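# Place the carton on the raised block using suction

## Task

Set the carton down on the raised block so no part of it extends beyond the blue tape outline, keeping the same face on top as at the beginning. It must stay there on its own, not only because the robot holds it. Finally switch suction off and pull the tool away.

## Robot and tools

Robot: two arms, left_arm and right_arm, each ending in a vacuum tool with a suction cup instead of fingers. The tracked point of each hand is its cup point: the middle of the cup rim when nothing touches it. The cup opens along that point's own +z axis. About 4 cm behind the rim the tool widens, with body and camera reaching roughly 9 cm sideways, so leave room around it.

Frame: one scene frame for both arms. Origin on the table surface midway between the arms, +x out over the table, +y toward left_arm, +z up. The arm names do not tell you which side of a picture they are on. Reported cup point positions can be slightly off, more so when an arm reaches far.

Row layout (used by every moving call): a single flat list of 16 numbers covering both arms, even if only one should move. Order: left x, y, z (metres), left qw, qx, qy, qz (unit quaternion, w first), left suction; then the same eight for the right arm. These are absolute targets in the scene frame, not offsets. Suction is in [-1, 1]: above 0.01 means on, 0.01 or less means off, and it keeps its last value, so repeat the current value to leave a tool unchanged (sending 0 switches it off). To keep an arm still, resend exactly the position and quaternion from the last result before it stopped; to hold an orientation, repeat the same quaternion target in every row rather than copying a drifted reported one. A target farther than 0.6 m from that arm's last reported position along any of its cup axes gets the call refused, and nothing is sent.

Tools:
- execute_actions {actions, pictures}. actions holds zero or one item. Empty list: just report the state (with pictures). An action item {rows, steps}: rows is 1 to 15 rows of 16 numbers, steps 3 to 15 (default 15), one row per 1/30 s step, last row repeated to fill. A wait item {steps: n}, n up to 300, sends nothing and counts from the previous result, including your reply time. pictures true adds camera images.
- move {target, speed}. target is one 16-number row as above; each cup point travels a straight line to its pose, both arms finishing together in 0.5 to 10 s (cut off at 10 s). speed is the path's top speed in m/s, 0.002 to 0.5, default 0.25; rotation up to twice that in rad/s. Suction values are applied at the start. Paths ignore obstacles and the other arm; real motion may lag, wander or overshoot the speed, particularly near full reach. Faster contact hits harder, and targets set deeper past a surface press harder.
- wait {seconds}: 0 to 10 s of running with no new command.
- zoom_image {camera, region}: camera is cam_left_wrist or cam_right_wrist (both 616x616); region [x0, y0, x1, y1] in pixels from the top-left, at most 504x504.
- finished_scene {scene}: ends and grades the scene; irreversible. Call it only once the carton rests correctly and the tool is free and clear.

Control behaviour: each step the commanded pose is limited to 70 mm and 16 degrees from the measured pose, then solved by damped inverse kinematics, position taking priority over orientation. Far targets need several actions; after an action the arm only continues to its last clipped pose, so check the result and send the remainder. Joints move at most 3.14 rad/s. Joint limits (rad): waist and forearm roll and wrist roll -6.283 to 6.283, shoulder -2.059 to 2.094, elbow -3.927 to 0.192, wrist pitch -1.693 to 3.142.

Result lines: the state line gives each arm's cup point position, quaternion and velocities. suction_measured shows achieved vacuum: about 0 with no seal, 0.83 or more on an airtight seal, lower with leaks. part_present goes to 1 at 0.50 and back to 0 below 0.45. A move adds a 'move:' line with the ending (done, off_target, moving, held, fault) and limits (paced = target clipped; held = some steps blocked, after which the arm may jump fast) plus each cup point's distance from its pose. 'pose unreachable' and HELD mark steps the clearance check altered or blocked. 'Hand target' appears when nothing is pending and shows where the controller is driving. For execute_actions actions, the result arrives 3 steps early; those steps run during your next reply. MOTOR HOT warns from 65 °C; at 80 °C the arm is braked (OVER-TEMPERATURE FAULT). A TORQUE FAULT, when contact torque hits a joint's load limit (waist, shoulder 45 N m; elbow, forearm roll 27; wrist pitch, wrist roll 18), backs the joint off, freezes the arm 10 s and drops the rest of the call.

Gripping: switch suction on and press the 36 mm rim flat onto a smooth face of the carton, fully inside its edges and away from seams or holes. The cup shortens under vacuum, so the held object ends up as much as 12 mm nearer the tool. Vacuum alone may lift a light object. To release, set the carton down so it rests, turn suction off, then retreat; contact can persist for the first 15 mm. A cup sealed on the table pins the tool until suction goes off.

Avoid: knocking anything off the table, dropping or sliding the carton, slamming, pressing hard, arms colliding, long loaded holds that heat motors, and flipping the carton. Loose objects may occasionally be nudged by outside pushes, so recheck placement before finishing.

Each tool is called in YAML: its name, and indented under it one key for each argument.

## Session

execute_actions:
  actions: []

Scene clock: 0.00 s of 5000.00 s.
left_arm: end_effector_position=(+0.4471, +0.4036, +0.2424) suction_measured=0.00 part_present=0 end_effector_quat_wxyz=(-0.002, -0.304, +0.953, +0.000) end_effector_velocity=(+0.000, -0.000, +0.000) end_effector_angular_velocity=(+0.000, -0.001, -0.001) | right_arm: end_effector_position=(+0.3413, -0.4595, +0.2440) suction_measured=0.00 part_present=0 end_effector_quat_wxyz=(-0.000, +0.323, +0.947, +0.001) end_effector_velocity=(-0.000, +0.000, +0.000) end_effector_angular_velocity=(+0.000, +0.001, -0.000)
Joint positions: left_arm=[ 0.    -0.264 -0.927 -0.     1.194  1.833] | right_arm=[-0.    -0.268 -0.928  0.002  1.196  2.876]
Joint velocities: left_arm=[-0.001 -0.    -0.     0.    -0.001  0.   ] | right_arm=[ 0.    -0.    -0.     0.     0.001 -0.   ]
Hand target (left_arm): +0.447, +0.404, +0.242; -0.002, -0.304, +0.953, +0.000
Hand target (right_arm): +0.341, -0.459, +0.244; -0.000, +0.323, +0.947, +0.001

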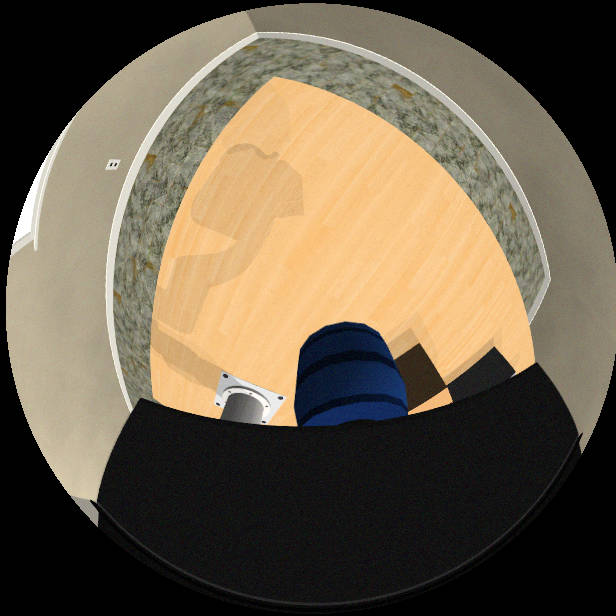

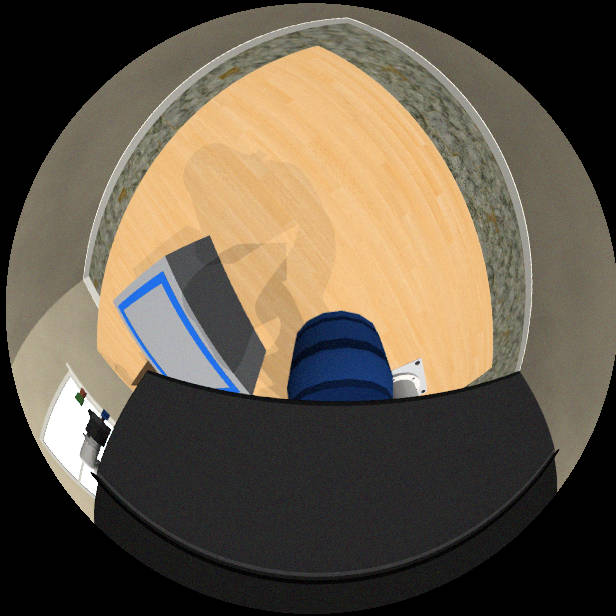

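move:
  target: [0.30, 0.22, 0.40, 0, 0, 1, 0, 0, 0.30, -0.22, 0.40, 0, 0, 1, 0, 0]
  speed: 0.4

Scene clock: 1.80 s of 5000.00 s.
left_arm: end_effector_position=(+0.3005, +0.2203, +0.3999) suction_measured=0.00 part_present=0 end_effector_quat_wxyz=(+0.000, -0.000, +1.000, +0.001) end_effector_velocity=(-0.001, -0.002, +0.002) end_effector_angular_velocity=(+0.001, -0.002, -0.004) | right_arm: end_effector_position=(+0.2995, -0.2207, +0.3999) suction_measured=0.00 part_present=0 end_effector_quat_wxyz=(-0.001, -0.000, +1.000, -0.000) end_effector_velocity=(+0.000, +0.002, +0.001) end_effector_angular_velocity=(-0.001, +0.001, +0.003)
Joint positions: left_arm=[-0.621 -0.59  -1.122  0.002  1.713  1.83 ] | right_arm=[ 0.617 -0.229 -1.413  0.     1.643  2.837]
Joint velocities: left_arm=[-0.009  0.001 -0.007  0.002  0.004 -0.005] | right_arm=[ 0.004  0.006 -0.01  -0.     0.005  0.001]
Hand target (left_arm): +0.300, +0.220, +0.400; +0.000, +0.000, +1.000, +0.001
Hand target (right_arm): +0.300, -0.220, +0.400; -0.001, -0.000, +1.000, -0.000
Off the commanded pose (left_arm): 0.001 m, 0 deg.
Off the commanded pose (right_arm): 0.001 m, 0 deg.
Kept back: nothing.
move: done; limits=paced

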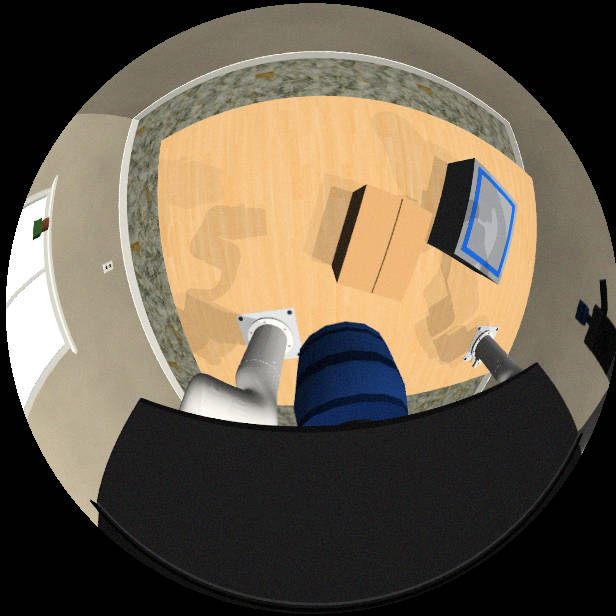

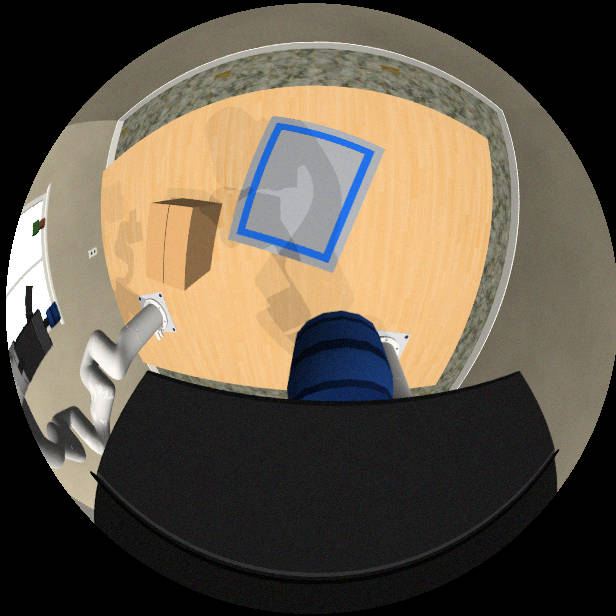

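zoom_image:
  camera: "cam_left_wrist"
  region: [315, 170, 455, 310]

zoom_image:
  camera: "cam_left_wrist"
  region: [400, 150, 540, 290]

zoom_image:
  camera: "cam_right_wrist"
  region: [220, 105, 395, 280]

zoom_image:
  camera: "cam_right_wrist"
  region: [130, 185, 240, 295]

Region (315, 170, 455, 310) of cam_left_wrist's 616x616 image, scaled by 3.600, with more detail than that image has.

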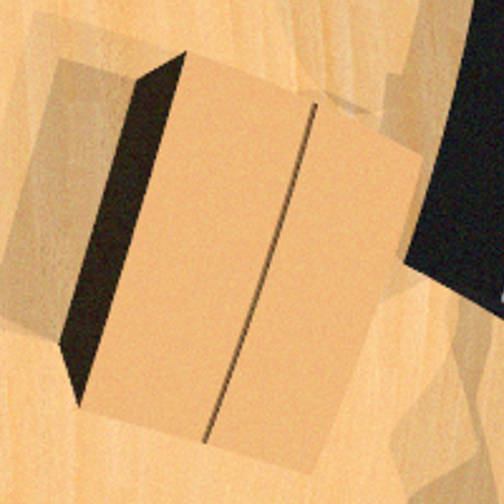

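Region (400, 150, 540, 290) of cam_left_wrist's 616x616 image, scaled by 3.600, with more detail than that image has.

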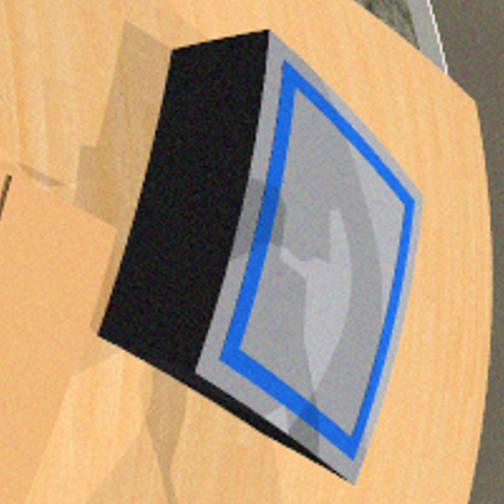

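Region (220, 105, 395, 280) of cam_right_wrist's 616x616 image, scaled by 2.880, with more detail than that image has.

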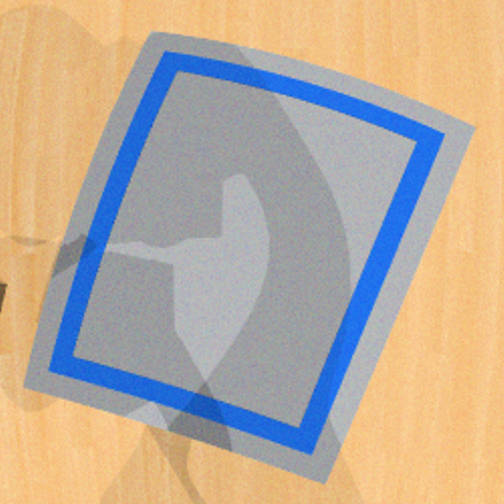

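Region (130, 185, 240, 295) of cam_right_wrist's 616x616 image, scaled by 4.582, with more detail than that image has.

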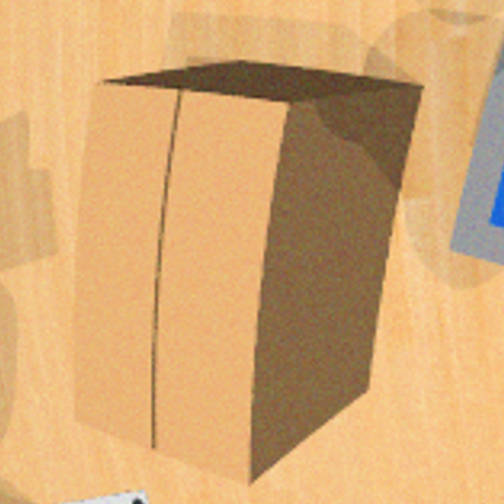

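zoom_image:
  camera: "cam_left_wrist"
  region: [210, 280, 330, 400]

zoom_image:
  camera: "cam_left_wrist"
  region: [450, 270, 616, 400]

zoom_image:
  camera: "cam_right_wrist"
  region: [0, 260, 200, 400]

zoom_image:
  camera: "cam_left_wrist"
  region: [280, 300, 420, 440]

zoom_image:
  camera: "cam_right_wrist"
  region: [280, 290, 430, 420]

Region (210, 280, 330, 400) of cam_left_wrist's 616x616 image, scaled by 4.200, with more detail than that image has.

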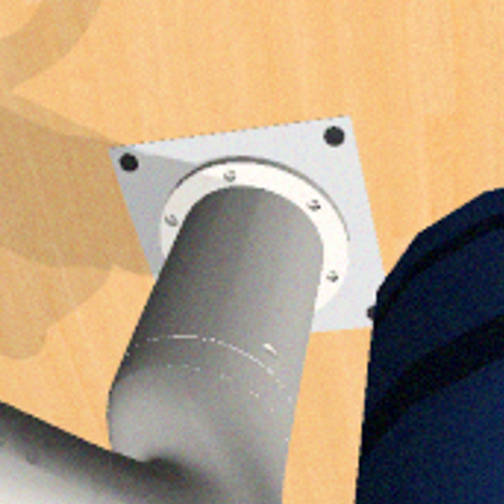

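Region (450, 270, 616, 400) of cam_left_wrist's 616x616 image, scaled by 3.036, with more detail than that image has; it fills the top 395 rows of this view, and the rest is white.

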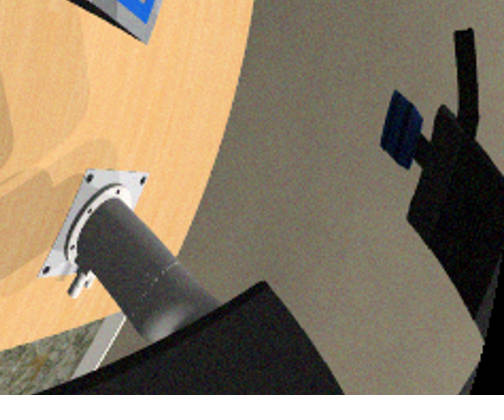

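Region (0, 260, 200, 400) of cam_right_wrist's 616x616 image, scaled by 2.520, with more detail than that image has; it fills the top 353 rows of this view, and the rest is white.

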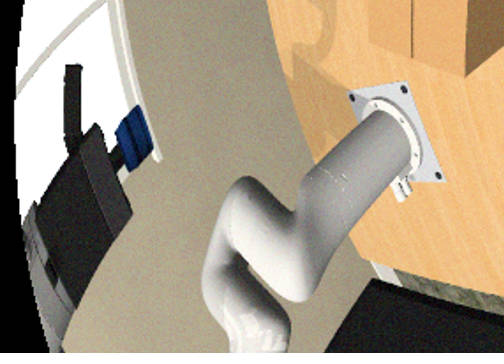

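Region (280, 300, 420, 440) of cam_left_wrist's 616x616 image, scaled by 3.600, with more detail than that image has.

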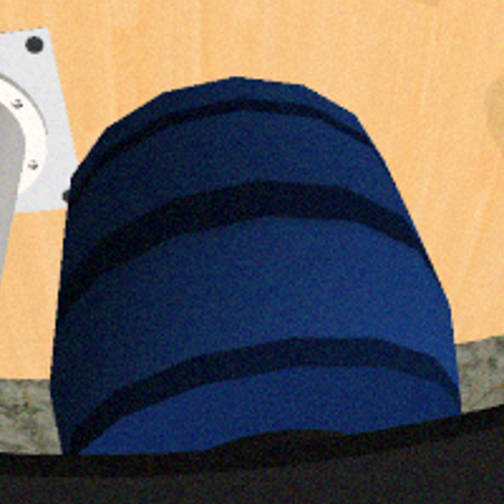

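Region (280, 290, 430, 420) of cam_right_wrist's 616x616 image, scaled by 3.360, with more detail than that image has; it fills the top 437 rows of this view, and the rest is white.

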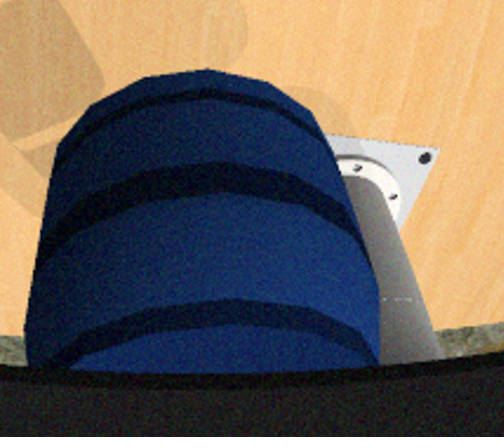

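move:
  target: [0.30, 0.36, 0.38, 0, 0, 1, 0, 0, 0.299, 0.079, 0.21, 0, 0.8039, 0.5948, 0, 0]
  speed: 0.5

zoom_image:
  camera: "cam_right_wrist"
  region: [185, 190, 455, 390]

Scene clock: 6.93 s of 5000.00 s.
left_arm: end_effector_position=(+0.3000, +0.3599, +0.3801) suction_measured=0.00 part_present=0 end_effector_quat_wxyz=(-0.000, +0.000, +1.000, -0.001) end_effector_velocity=(-0.000, +0.000, +0.000) end_effector_angular_velocity=(+0.000, +0.000, -0.002) | right_arm: end_effector_position=(+0.2995, +0.0786, +0.2108) suction_measured=0.00 part_present=0 end_effector_quat_wxyz=(-0.000, +0.804, +0.595, +0.000) end_effector_velocity=(-0.000, +0.001, -0.002) end_effector_angular_velocity=(-0.009, +0.005, -0.005)
Joint positions: left_arm=[-0.116 -0.744 -0.97  -0.002  1.714  2.336] | right_arm=[ 1.076  0.458 -1.722  0.     1.263  5.164]
Joint velocities: left_arm=[ 0.    -0.001 -0.     0.     0.001  0.002] | right_arm=[ 0.002  0.014 -0.018 -0.001  0.015  0.008]
Hand target (left_arm): +0.300, +0.360, +0.380; -0.000, +0.000, +1.000, -0.001
Hand target (right_arm): +0.299, +0.079, +0.210; +0.000, +0.804, +0.594, -0.000
Off the commanded pose (left_arm): 0.000 m, 0 deg.
Off the commanded pose (right_arm): 0.001 m, 0 deg.
Kept back: nothing.
move: done

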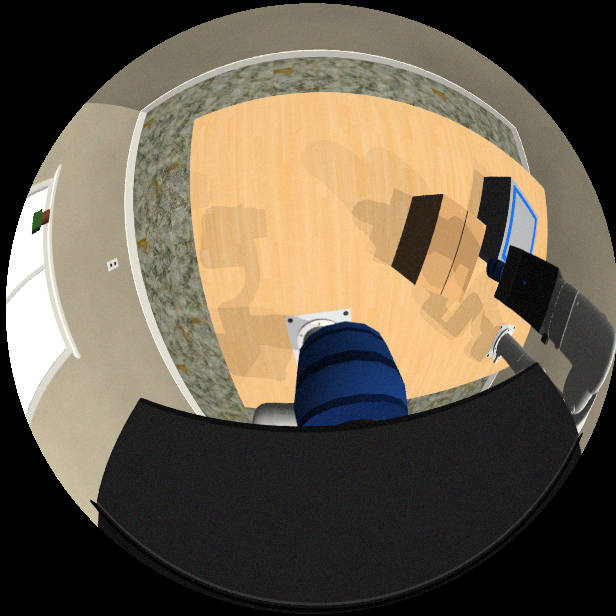

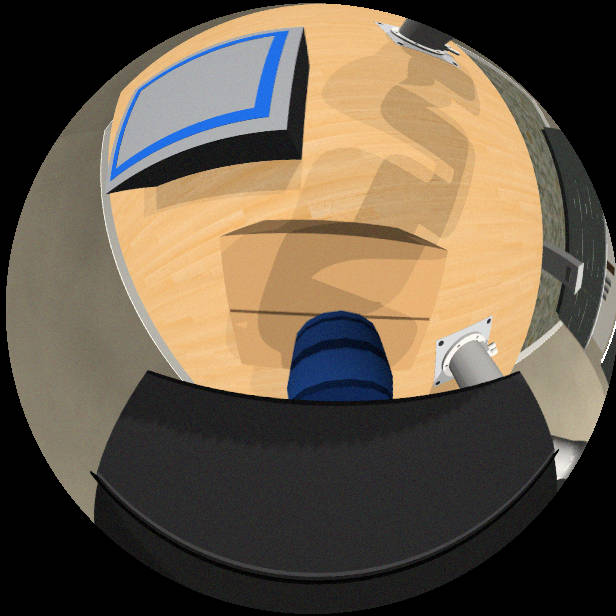

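Region (185, 190, 455, 390) of cam_right_wrist's 616x616 image, scaled by 1.867, with more detail than that image has; it fills the top 373 rows of this view, and the rest is white.

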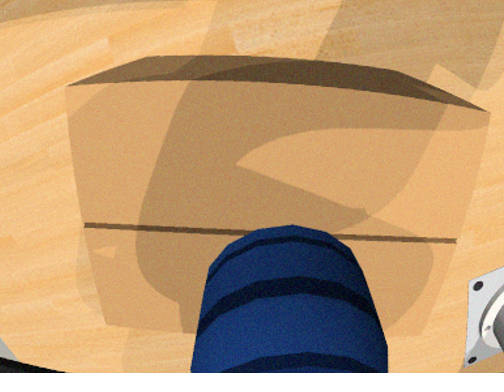

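zoom_image:
  camera: "cam_right_wrist"
  region: [100, 15, 320, 205]

Region (100, 15, 320, 205) of cam_right_wrist's 616x616 image, scaled by 2.291, with more detail than that image has; it fills the top 435 rows of this view, and the rest is white.

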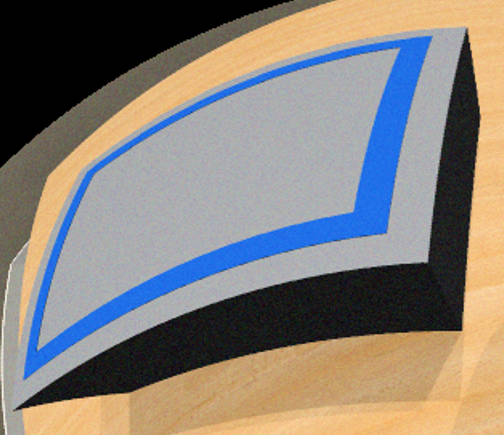

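move:
  target: [0.30, 0.36, 0.38, 0, 0, 1, 0, 0, 0.2947, 0.0833, 0.125, 0, 0.8039, 0.5948, 0, 1]
  speed: 0.13

Scene clock: 9.10 s of 5000.00 s.
left_arm: end_effector_position=(+0.3000, +0.3600, +0.3800) suction_measured=0.00 part_present=0 end_effector_quat_wxyz=(-0.000, -0.000, +1.000, +0.000) end_effector_velocity=(-0.000, -0.000, -0.000) end_effector_angular_velocity=(+0.000, +0.000, -0.002) | right_arm: end_effector_position=(+0.2946, +0.0830, +0.1244) suction_measured=0.93 part_present=1 end_effector_quat_wxyz=(+0.000, +0.804, +0.595, -0.001) end_effector_velocity=(+0.001, +0.002, +0.001) end_effector_angular_velocity=(+0.005, -0.005, +0.000)
Joint positions: left_arm=[-0.117 -0.744 -0.97   0.     1.714  2.335] | right_arm=[ 1.087  0.527 -1.576 -0.     1.051  5.175]
Joint velocities: left_arm=[-0.001 -0.     0.     0.     0.     0.   ] | right_arm=[-0.     0.    -0.002 -0.001 -0.006  0.   ]
Hand target (left_arm): +0.300, +0.360, +0.380; -0.000, -0.000, +1.000, +0.000
Hand target (right_arm): +0.295, +0.083, +0.125; +0.000, +0.804, +0.595, +0.000
Off the commanded pose (left_arm): 0.000 m, 0 deg.
Off the commanded pose (right_arm): 0.001 m, 0 deg.
Kept back: nothing.
move: done

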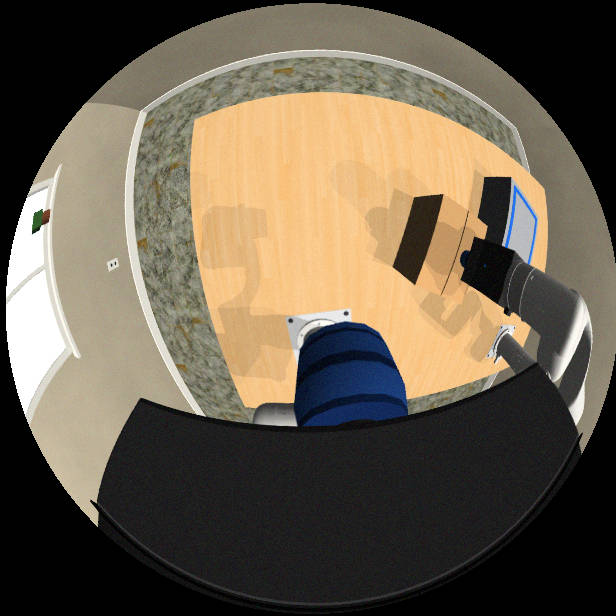

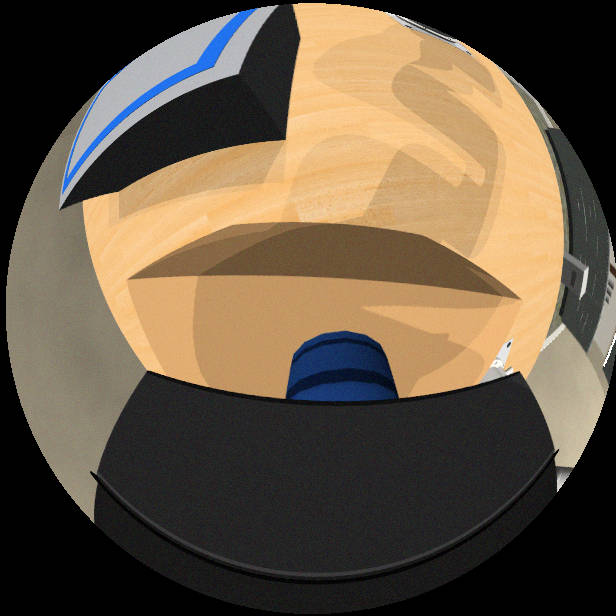

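move:
  target: [0.30, 0.36, 0.38, 0, 0, 1, 0, 0, 0.297, 0.060, 0.29, 0, 0.8039, 0.5948, 0, 1]
  speed: 0.17

Scene clock: 10.77 s of 5000.00 s.
left_arm: end_effector_position=(+0.3000, +0.3600, +0.3800) suction_measured=0.00 part_present=0 end_effector_quat_wxyz=(-0.000, +0.000, +1.000, +0.000) end_effector_velocity=(-0.001, +0.000, -0.000) end_effector_angular_velocity=(+0.000, +0.003, +0.000) | right_arm: end_effector_position=(+0.2964, +0.0596, +0.2883) suction_measured=0.94 part_present=1 end_effector_quat_wxyz=(+0.000, +0.804, +0.595, -0.001) end_effector_velocity=(+0.000, -0.001, +0.002) end_effector_angular_velocity=(-0.010, +0.007, -0.000)
Joint positions: left_arm=[-0.117 -0.744 -0.97   0.     1.714  2.335] | right_arm=[ 1.061  0.392 -1.845  0.     1.456  5.147]
Joint velocities: left_arm=[ 0.    -0.     0.     0.     0.003 -0.   ] | right_arm=[-0.001  0.01  -0.024 -0.     0.025 -0.001]
Hand target (left_arm): +0.300, +0.360, +0.380; +0.000, +0.000, +1.000, +0.000
Hand target (right_arm): +0.297, +0.060, +0.290; -0.000, +0.804, +0.595, +0.000
Off the commanded pose (left_arm): 0.000 m, 0 deg.
Off the commanded pose (right_arm): 0.002 m, 0 deg.
Kept back: nothing.
move: done

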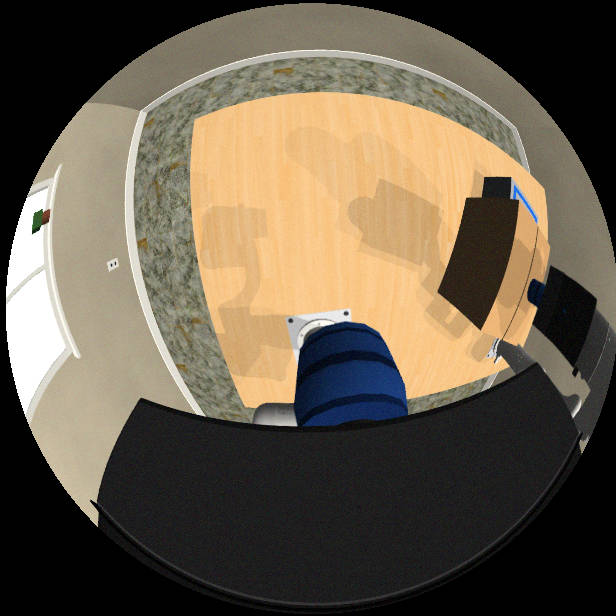

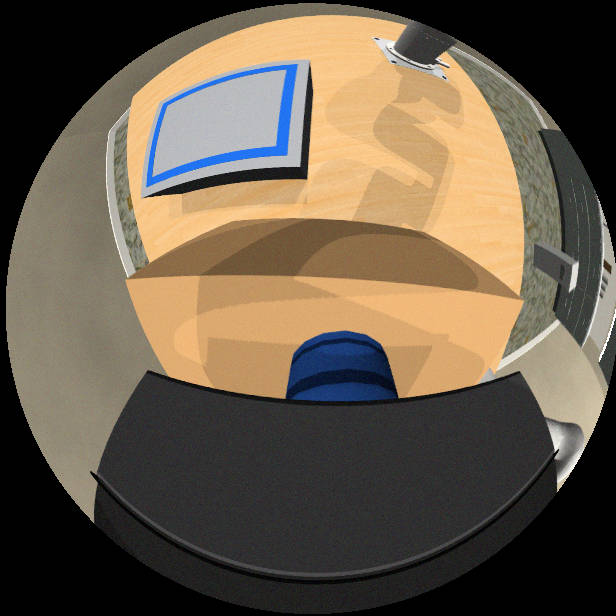

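move:
  target: [0.27, 0.14, 0.34, 0, 0, 1, 0, 0, 0.3807, -0.2026, 0.266, 0, 0.8039, 0.5948, 0, 1]
  speed: 0.3

zoom_image:
  camera: "cam_right_wrist"
  region: [190, 160, 460, 300]

Scene clock: 12.57 s of 5000.00 s.
left_arm: end_effector_position=(+0.2700, +0.1405, +0.3401) suction_measured=0.00 part_present=0 end_effector_quat_wxyz=(+0.001, -0.000, +1.000, +0.001) end_effector_velocity=(-0.000, -0.002, -0.001) end_effector_angular_velocity=(+0.003, +0.002, -0.000) | right_arm: end_effector_position=(+0.3807, -0.2016, +0.2661) suction_measured=0.94 part_present=1 end_effector_quat_wxyz=(+0.000, +0.804, +0.595, +0.001) end_effector_velocity=(-0.002, -0.006, -0.005) end_effector_angular_velocity=(-0.009, +0.016, -0.003)
Joint positions: left_arm=[-0.892 -0.563 -0.963  0.002  1.526  1.559] | right_arm=[ 0.575  0.002 -1.272  0.     1.268  4.662]
Joint velocities: left_arm=[-0.006  0.008 -0.003  0.001 -0.001 -0.005] | right_arm=[-0.009  0.     0.011 -0.001  0.007 -0.006]
Hand target (left_arm): +0.270, +0.140, +0.340; +0.000, -0.000, +1.000, +0.001
Hand target (right_arm): +0.381, -0.202, +0.266; -0.000, +0.804, +0.595, +0.000
Off the commanded pose (left_arm): 0.000 m, 0 deg.
Off the commanded pose (right_arm): 0.001 m, 0 deg.
Kept back: nothing.
move: done

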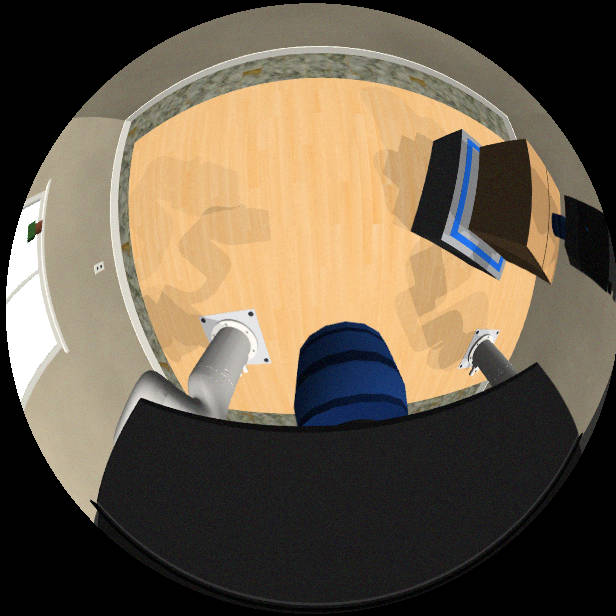

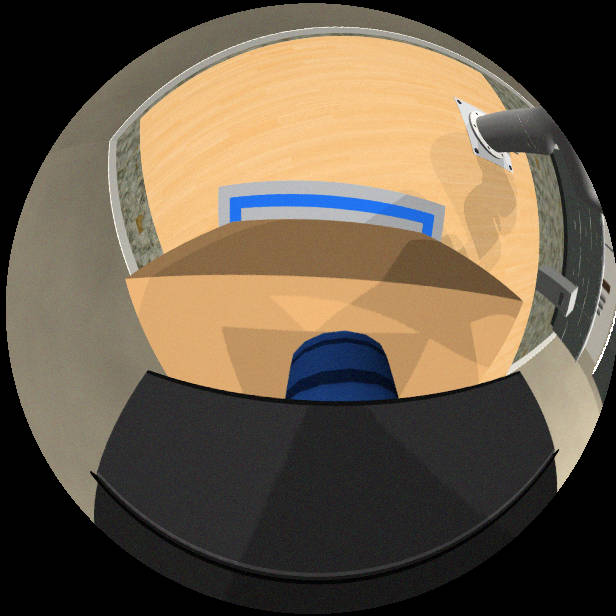

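Region (190, 160, 460, 300) of cam_right_wrist's 616x616 image, scaled by 1.867, with more detail than that image has; it fills the top 261 rows of this view, and the rest is white.

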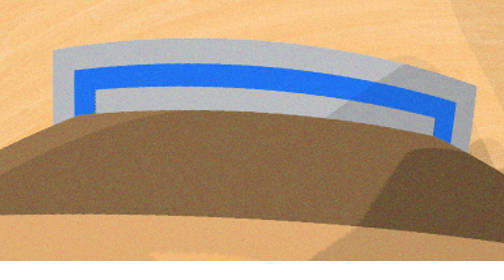

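move:
  target: [0.27, 0.14, 0.34, 0, 0, 1, 0, 0, 0.3721, -0.2078, 0.241, 0, 0.8080, 0.5892, 0, 1]
  speed: 0.045

zoom_image:
  camera: "cam_right_wrist"
  region: [190, 160, 460, 300]

zoom_image:
  camera: "cam_left_wrist"
  region: [400, 120, 570, 290]

Scene clock: 14.20 s of 5000.00 s.
left_arm: end_effector_position=(+0.2700, +0.1400, +0.3400) suction_measured=0.00 part_present=0 end_effector_quat_wxyz=(+0.000, +0.000, +1.000, +0.000) end_effector_velocity=(-0.000, -0.000, +0.000) end_effector_angular_velocity=(-0.001, -0.001, -0.002) | right_arm: end_effector_position=(+0.3726, -0.2076, +0.2419) suction_measured=0.94 part_present=1 end_effector_quat_wxyz=(+0.000, +0.808, +0.589, +0.001) end_effector_velocity=(-0.000, -0.001, -0.002) end_effector_angular_velocity=(+0.000, -0.003, -0.002)
Joint positions: left_arm=[-0.892 -0.562 -0.963  0.     1.525  1.56 ] | right_arm=[ 0.571 -0.022 -1.175 -0.     1.196  4.672]
Joint velocities: left_arm=[-0.001 -0.    -0.001 -0.    -0.     0.001] | right_arm=[-0.001 -0.003  0.011 -0.001 -0.011  0.001]
Hand target (left_arm): +0.270, +0.140, +0.340; +0.000, +0.000, +1.000, -0.000
Hand target (right_arm): +0.372, -0.208, +0.241; +0.000, +0.808, +0.589, -0.000
Off the commanded pose (left_arm): 0.000 m, 0 deg.
Off the commanded pose (right_arm): 0.001 m, 0 deg.
Kept back: nothing.
move: done

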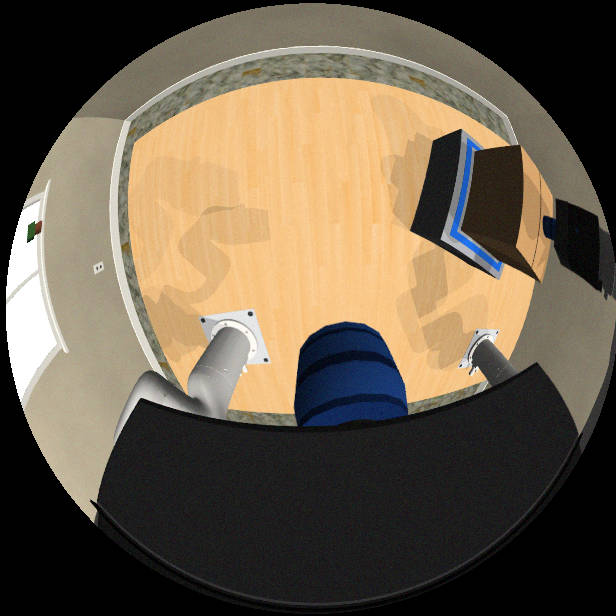

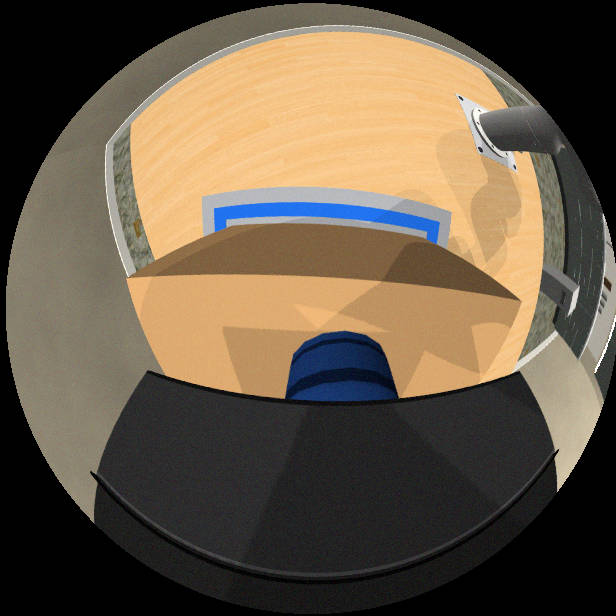

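Region (190, 160, 460, 300) of cam_right_wrist's 616x616 image, scaled by 1.867, with more detail than that image has; it fills the top 261 rows of this view, and the rest is white.

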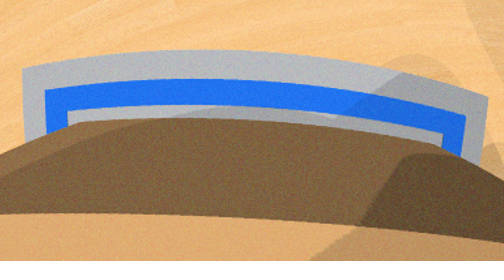

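Region (400, 120, 570, 290) of cam_left_wrist's 616x616 image, scaled by 2.965, with more detail than that image has.

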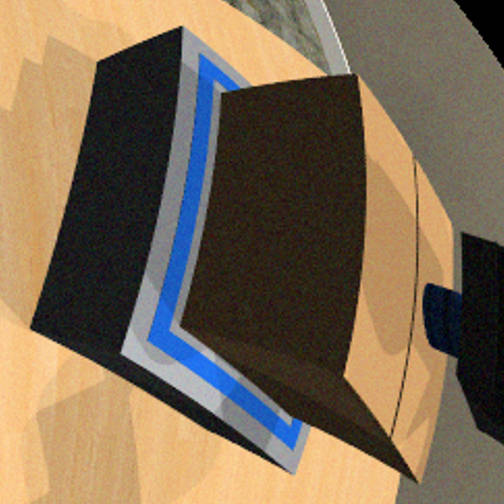

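execute_actions:
  actions:
    - {"rows": [[0.27, 0.14, 0.34, 0, 0, 1, 0, 0, 0.3721, -0.2078, 0.2405, 0, 0.8080, 0.5892, 0, 0],[0.27, 0.14, 0.34, 0, 0, 1, 0, 0, 0.3721, -0.2078, 0.241, 0, 0.8080, 0.5892, 0, 0],[0.27, 0.14, 0.34, 0, 0, 1, 0, 0, 0.3721, -0.2078, 0.243, 0, 0.8080, 0.5892, 0, 0],[0.27, 0.14, 0.34, 0, 0, 1, 0, 0, 0.3721, -0.2078, 0.245, 0, 0.8080, 0.5892, 0, 0],[0.27, 0.14, 0.34, 0, 0, 1, 0, 0, 0.3721, -0.2078, 0.248, 0, 0.8080, 0.5892, 0, 0],[0.27, 0.14, 0.34, 0, 0, 1, 0, 0, 0.3721, -0.2078, 0.251, 0, 0.8080, 0.5892, 0, 0],[0.27, 0.14, 0.34, 0, 0, 1, 0, 0, 0.3721, -0.2078, 0.254, 0, 0.8080, 0.5892, 0, 0],[0.27, 0.14, 0.34, 0, 0, 1, 0, 0, 0.3721, -0.2078, 0.257, 0, 0.8080, 0.5892, 0, 0],[0.27, 0.14, 0.34, 0, 0, 1, 0, 0, 0.3721, -0.2078, 0.259, 0, 0.8080, 0.5892, 0, 0],[0.27, 0.14, 0.34, 0, 0, 1, 0, 0, 0.3721, -0.2078, 0.261, 0, 0.8080, 0.5892, 0, 0],[0.27, 0.14, 0.34, 0, 0, 1, 0, 0, 0.3721, -0.2078, 0.262, 0, 0.8080, 0.5892, 0, 0]], "steps": 12}

move:
  target: [0.27, 0.17, 0.34, 0, 0, 1, 0, 0, 0.31, -0.40, 0.37, 0, 0.8080, 0.5892, 0, 0]
  speed: 0.35

Scene clock: 14.77 s of 5000.00 s.
left_arm: end_effector_position=(+0.2700, +0.1400, +0.3400) suction_measured=0.00 part_present=0 end_effector_quat_wxyz=(+0.000, +0.000, +1.000, -0.000) end_effector_velocity=(+0.000, -0.000, -0.000) end_effector_angular_velocity=(-0.001, -0.000, +0.000) | right_arm: end_effector_position=(+0.3729, -0.2074, +0.2495) suction_measured=0.01 part_present=0 end_effector_quat_wxyz=(+0.000, +0.808, +0.589, +0.002) end_effector_velocity=(-0.008, -0.004, +0.046) end_effector_angular_velocity=(-0.019, +0.042, +0.000)
Joint positions: left_arm=[-0.892 -0.562 -0.963  0.     1.525  1.56 ] | right_arm=[ 0.571 -0.027 -1.191  0.     1.214  4.672]
Joint velocities: left_arm=[ 0.001  0.     0.    -0.    -0.001  0.001] | right_arm=[-0.    -0.012 -0.127  0.001  0.185 -0.001]
Steps of this call (steps 1 to 8: nothing new was sent; steps 9 to 17: the first 9 steps of this action). Readings (end_effector_position | what the end effector reports):
9: left_arm (+0.2700, +0.1400, +0.3400) | right_arm (+0.3724, -0.2077, +0.2414) | left_arm suction_measured=0.00 part_present=0 | right_arm suction_measured=0.60 part_present=1
10: left_arm (+0.2700, +0.1400, +0.3400) | right_arm (+0.3724, -0.2077, +0.2414) | left_arm suction_measured=0.00 part_present=0 | right_arm suction_measured=0.23 part_present=0
12: left_arm (+0.2700, +0.1400, +0.3400) | right_arm (+0.3734, -0.2073, +0.2439) | left_arm suction_measured=0.00 part_present=0 | right_arm suction_measured=0.01 part_present=0
16: left_arm (+0.2700, +0.1400, +0.3400) | right_arm (+0.3732, -0.2073, +0.2481) | left_arm suction_measured=0.00 part_present=0 | right_arm suction_measured=0.01 part_present=0
17: the state above

Scene clock: 16.57 s of 5000.00 s.
left_arm: end_effector_position=(+0.2700, +0.1700, +0.3400) suction_measured=0.00 part_present=0 end_effector_quat_wxyz=(-0.000, +0.000, +1.000, -0.000) end_effector_velocity=(+0.000, +0.000, +0.000) end_effector_angular_velocity=(+0.001, -0.000, +0.000) | right_arm: end_effector_position=(+0.3099, -0.3993, +0.3695) suction_measured=0.00 part_present=0 end_effector_quat_wxyz=(-0.000, +0.808, +0.590, +0.000) end_effector_velocity=(-0.000, -0.002, +0.002) end_effector_angular_velocity=(+0.001, -0.003, -0.001)
Joint positions: left_arm=[-0.821 -0.634 -0.915 -0.     1.549  1.631] | right_arm=[ 0.153 -0.375 -1.192  0.     1.567  4.254]
Joint velocities: left_arm=[ 0.    -0.    -0.     0.001  0.001  0.   ] | right_arm=[-0.005 -0.002 -0.004  0.001  0.003 -0.005]
Hand target (left_arm): +0.270, +0.170, +0.340; -0.000, +0.000, +1.000, -0.000
Hand target (right_arm): +0.310, -0.400, +0.370; +0.000, +0.808, +0.589, +0.000
Off your previous action's commanded pose (left_arm): 0.000 m, 0 deg at its last step (step 3 of this call).
Off your previous action's commanded pose (right_arm): 0.007 m, 0 deg at its last step (step 3 of this call).
Off the commanded pose (left_arm): 0.000 m, 0 deg.
Off the commanded pose (right_arm): 0.001 m, 0 deg.
Kept back: nothing.
move: done; limits=paced

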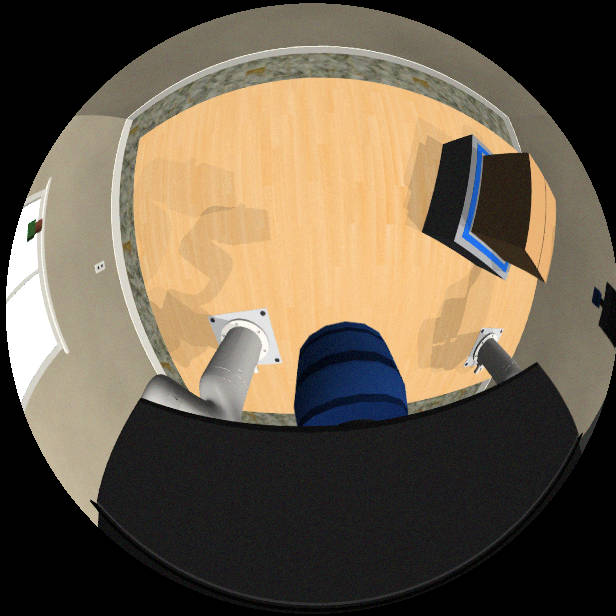

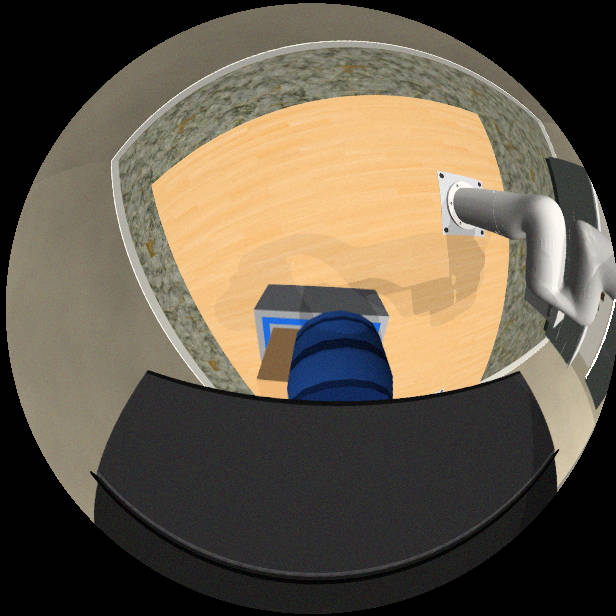

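execute_actions:
  actions: []

Scene clock: 16.73 s of 5000.00 s.
left_arm: end_effector_position=(+0.2700, +0.1700, +0.3400) suction_measured=0.00 part_present=0 end_effector_quat_wxyz=(-0.000, +0.000, +1.000, -0.000) end_effector_velocity=(+0.000, -0.000, +0.000) end_effector_angular_velocity=(-0.002, -0.002, -0.001) | right_arm: end_effector_position=(+0.3099, -0.3995, +0.3697) suction_measured=0.00 part_present=0 end_effector_quat_wxyz=(-0.000, +0.808, +0.590, +0.000) end_effector_velocity=(+0.000, -0.001, +0.001) end_effector_angular_velocity=(+0.000, -0.002, -0.001)
Joint positions: left_arm=[-0.821 -0.634 -0.915 -0.     1.549  1.631] | right_arm=[ 0.153 -0.375 -1.192  0.     1.567  4.253]
Joint velocities: left_arm=[-0.    -0.002  0.    -0.001 -0.002  0.   ] | right_arm=[-0.002 -0.001 -0.001  0.     0.    -0.001]
Hand target (left_arm): +0.270, +0.170, +0.340; -0.000, +0.000, +1.000, -0.000
Hand target (right_arm): +0.310, -0.400, +0.370; +0.000, +0.808, +0.589, +0.000
Off the commanded pose (left_arm): 0.000 m, 0 deg.
Off the commanded pose (right_arm): 0.001 m, 0 deg.
Kept back: nothing.
Steps of this call (steps 1 to 5: nothing new was sent). Readings (end_effector_position | what the end effector reports):
1: left_arm (+0.2700, +0.1700, +0.3400) | right_arm (+0.3099, -0.3994, +0.3695) | left_arm suction_measured=0.00 part_present=0 | right_arm suction_measured=0.00 part_present=0
2: left_arm (+0.2700, +0.1700, +0.3400) | right_arm (+0.3099, -0.3994, +0.3696) | left_arm suction_measured=0.00 part_present=0 | right_arm suction_measured=0.00 part_present=0
4: left_arm (+0.2700, +0.1700, +0.3400) | right_arm (+0.3099, -0.3995, +0.3696) | left_arm suction_measured=0.00 part_present=0 | right_arm suction_measured=0.00 part_present=0
5: the state above

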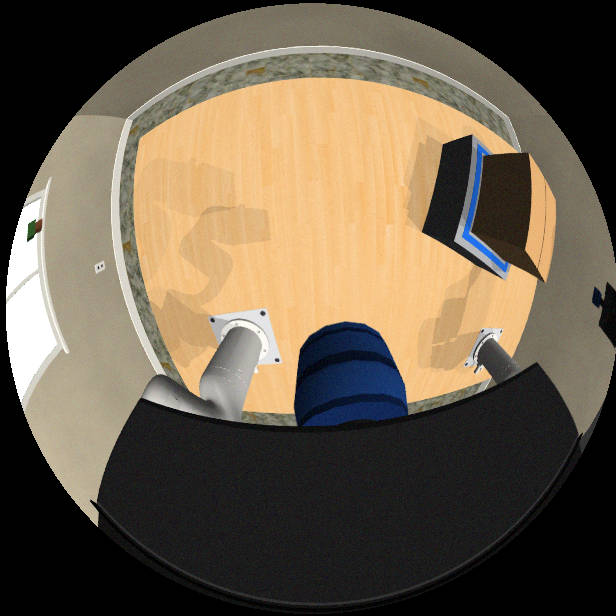

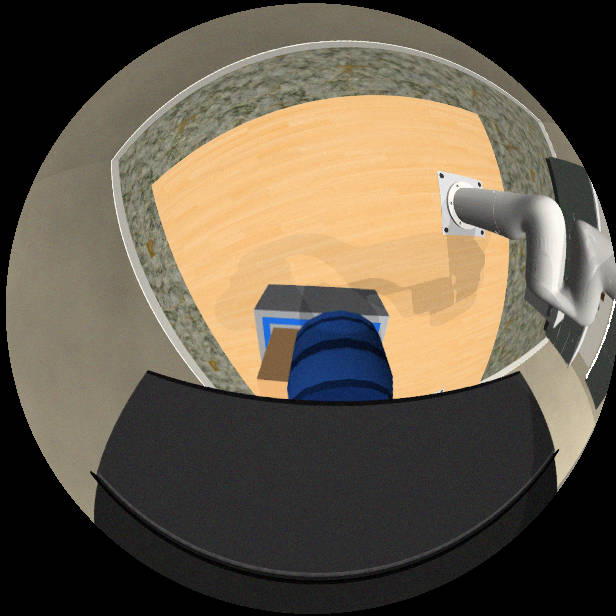

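finished_scene:
  scene: 2

The scene is finished: the task was done.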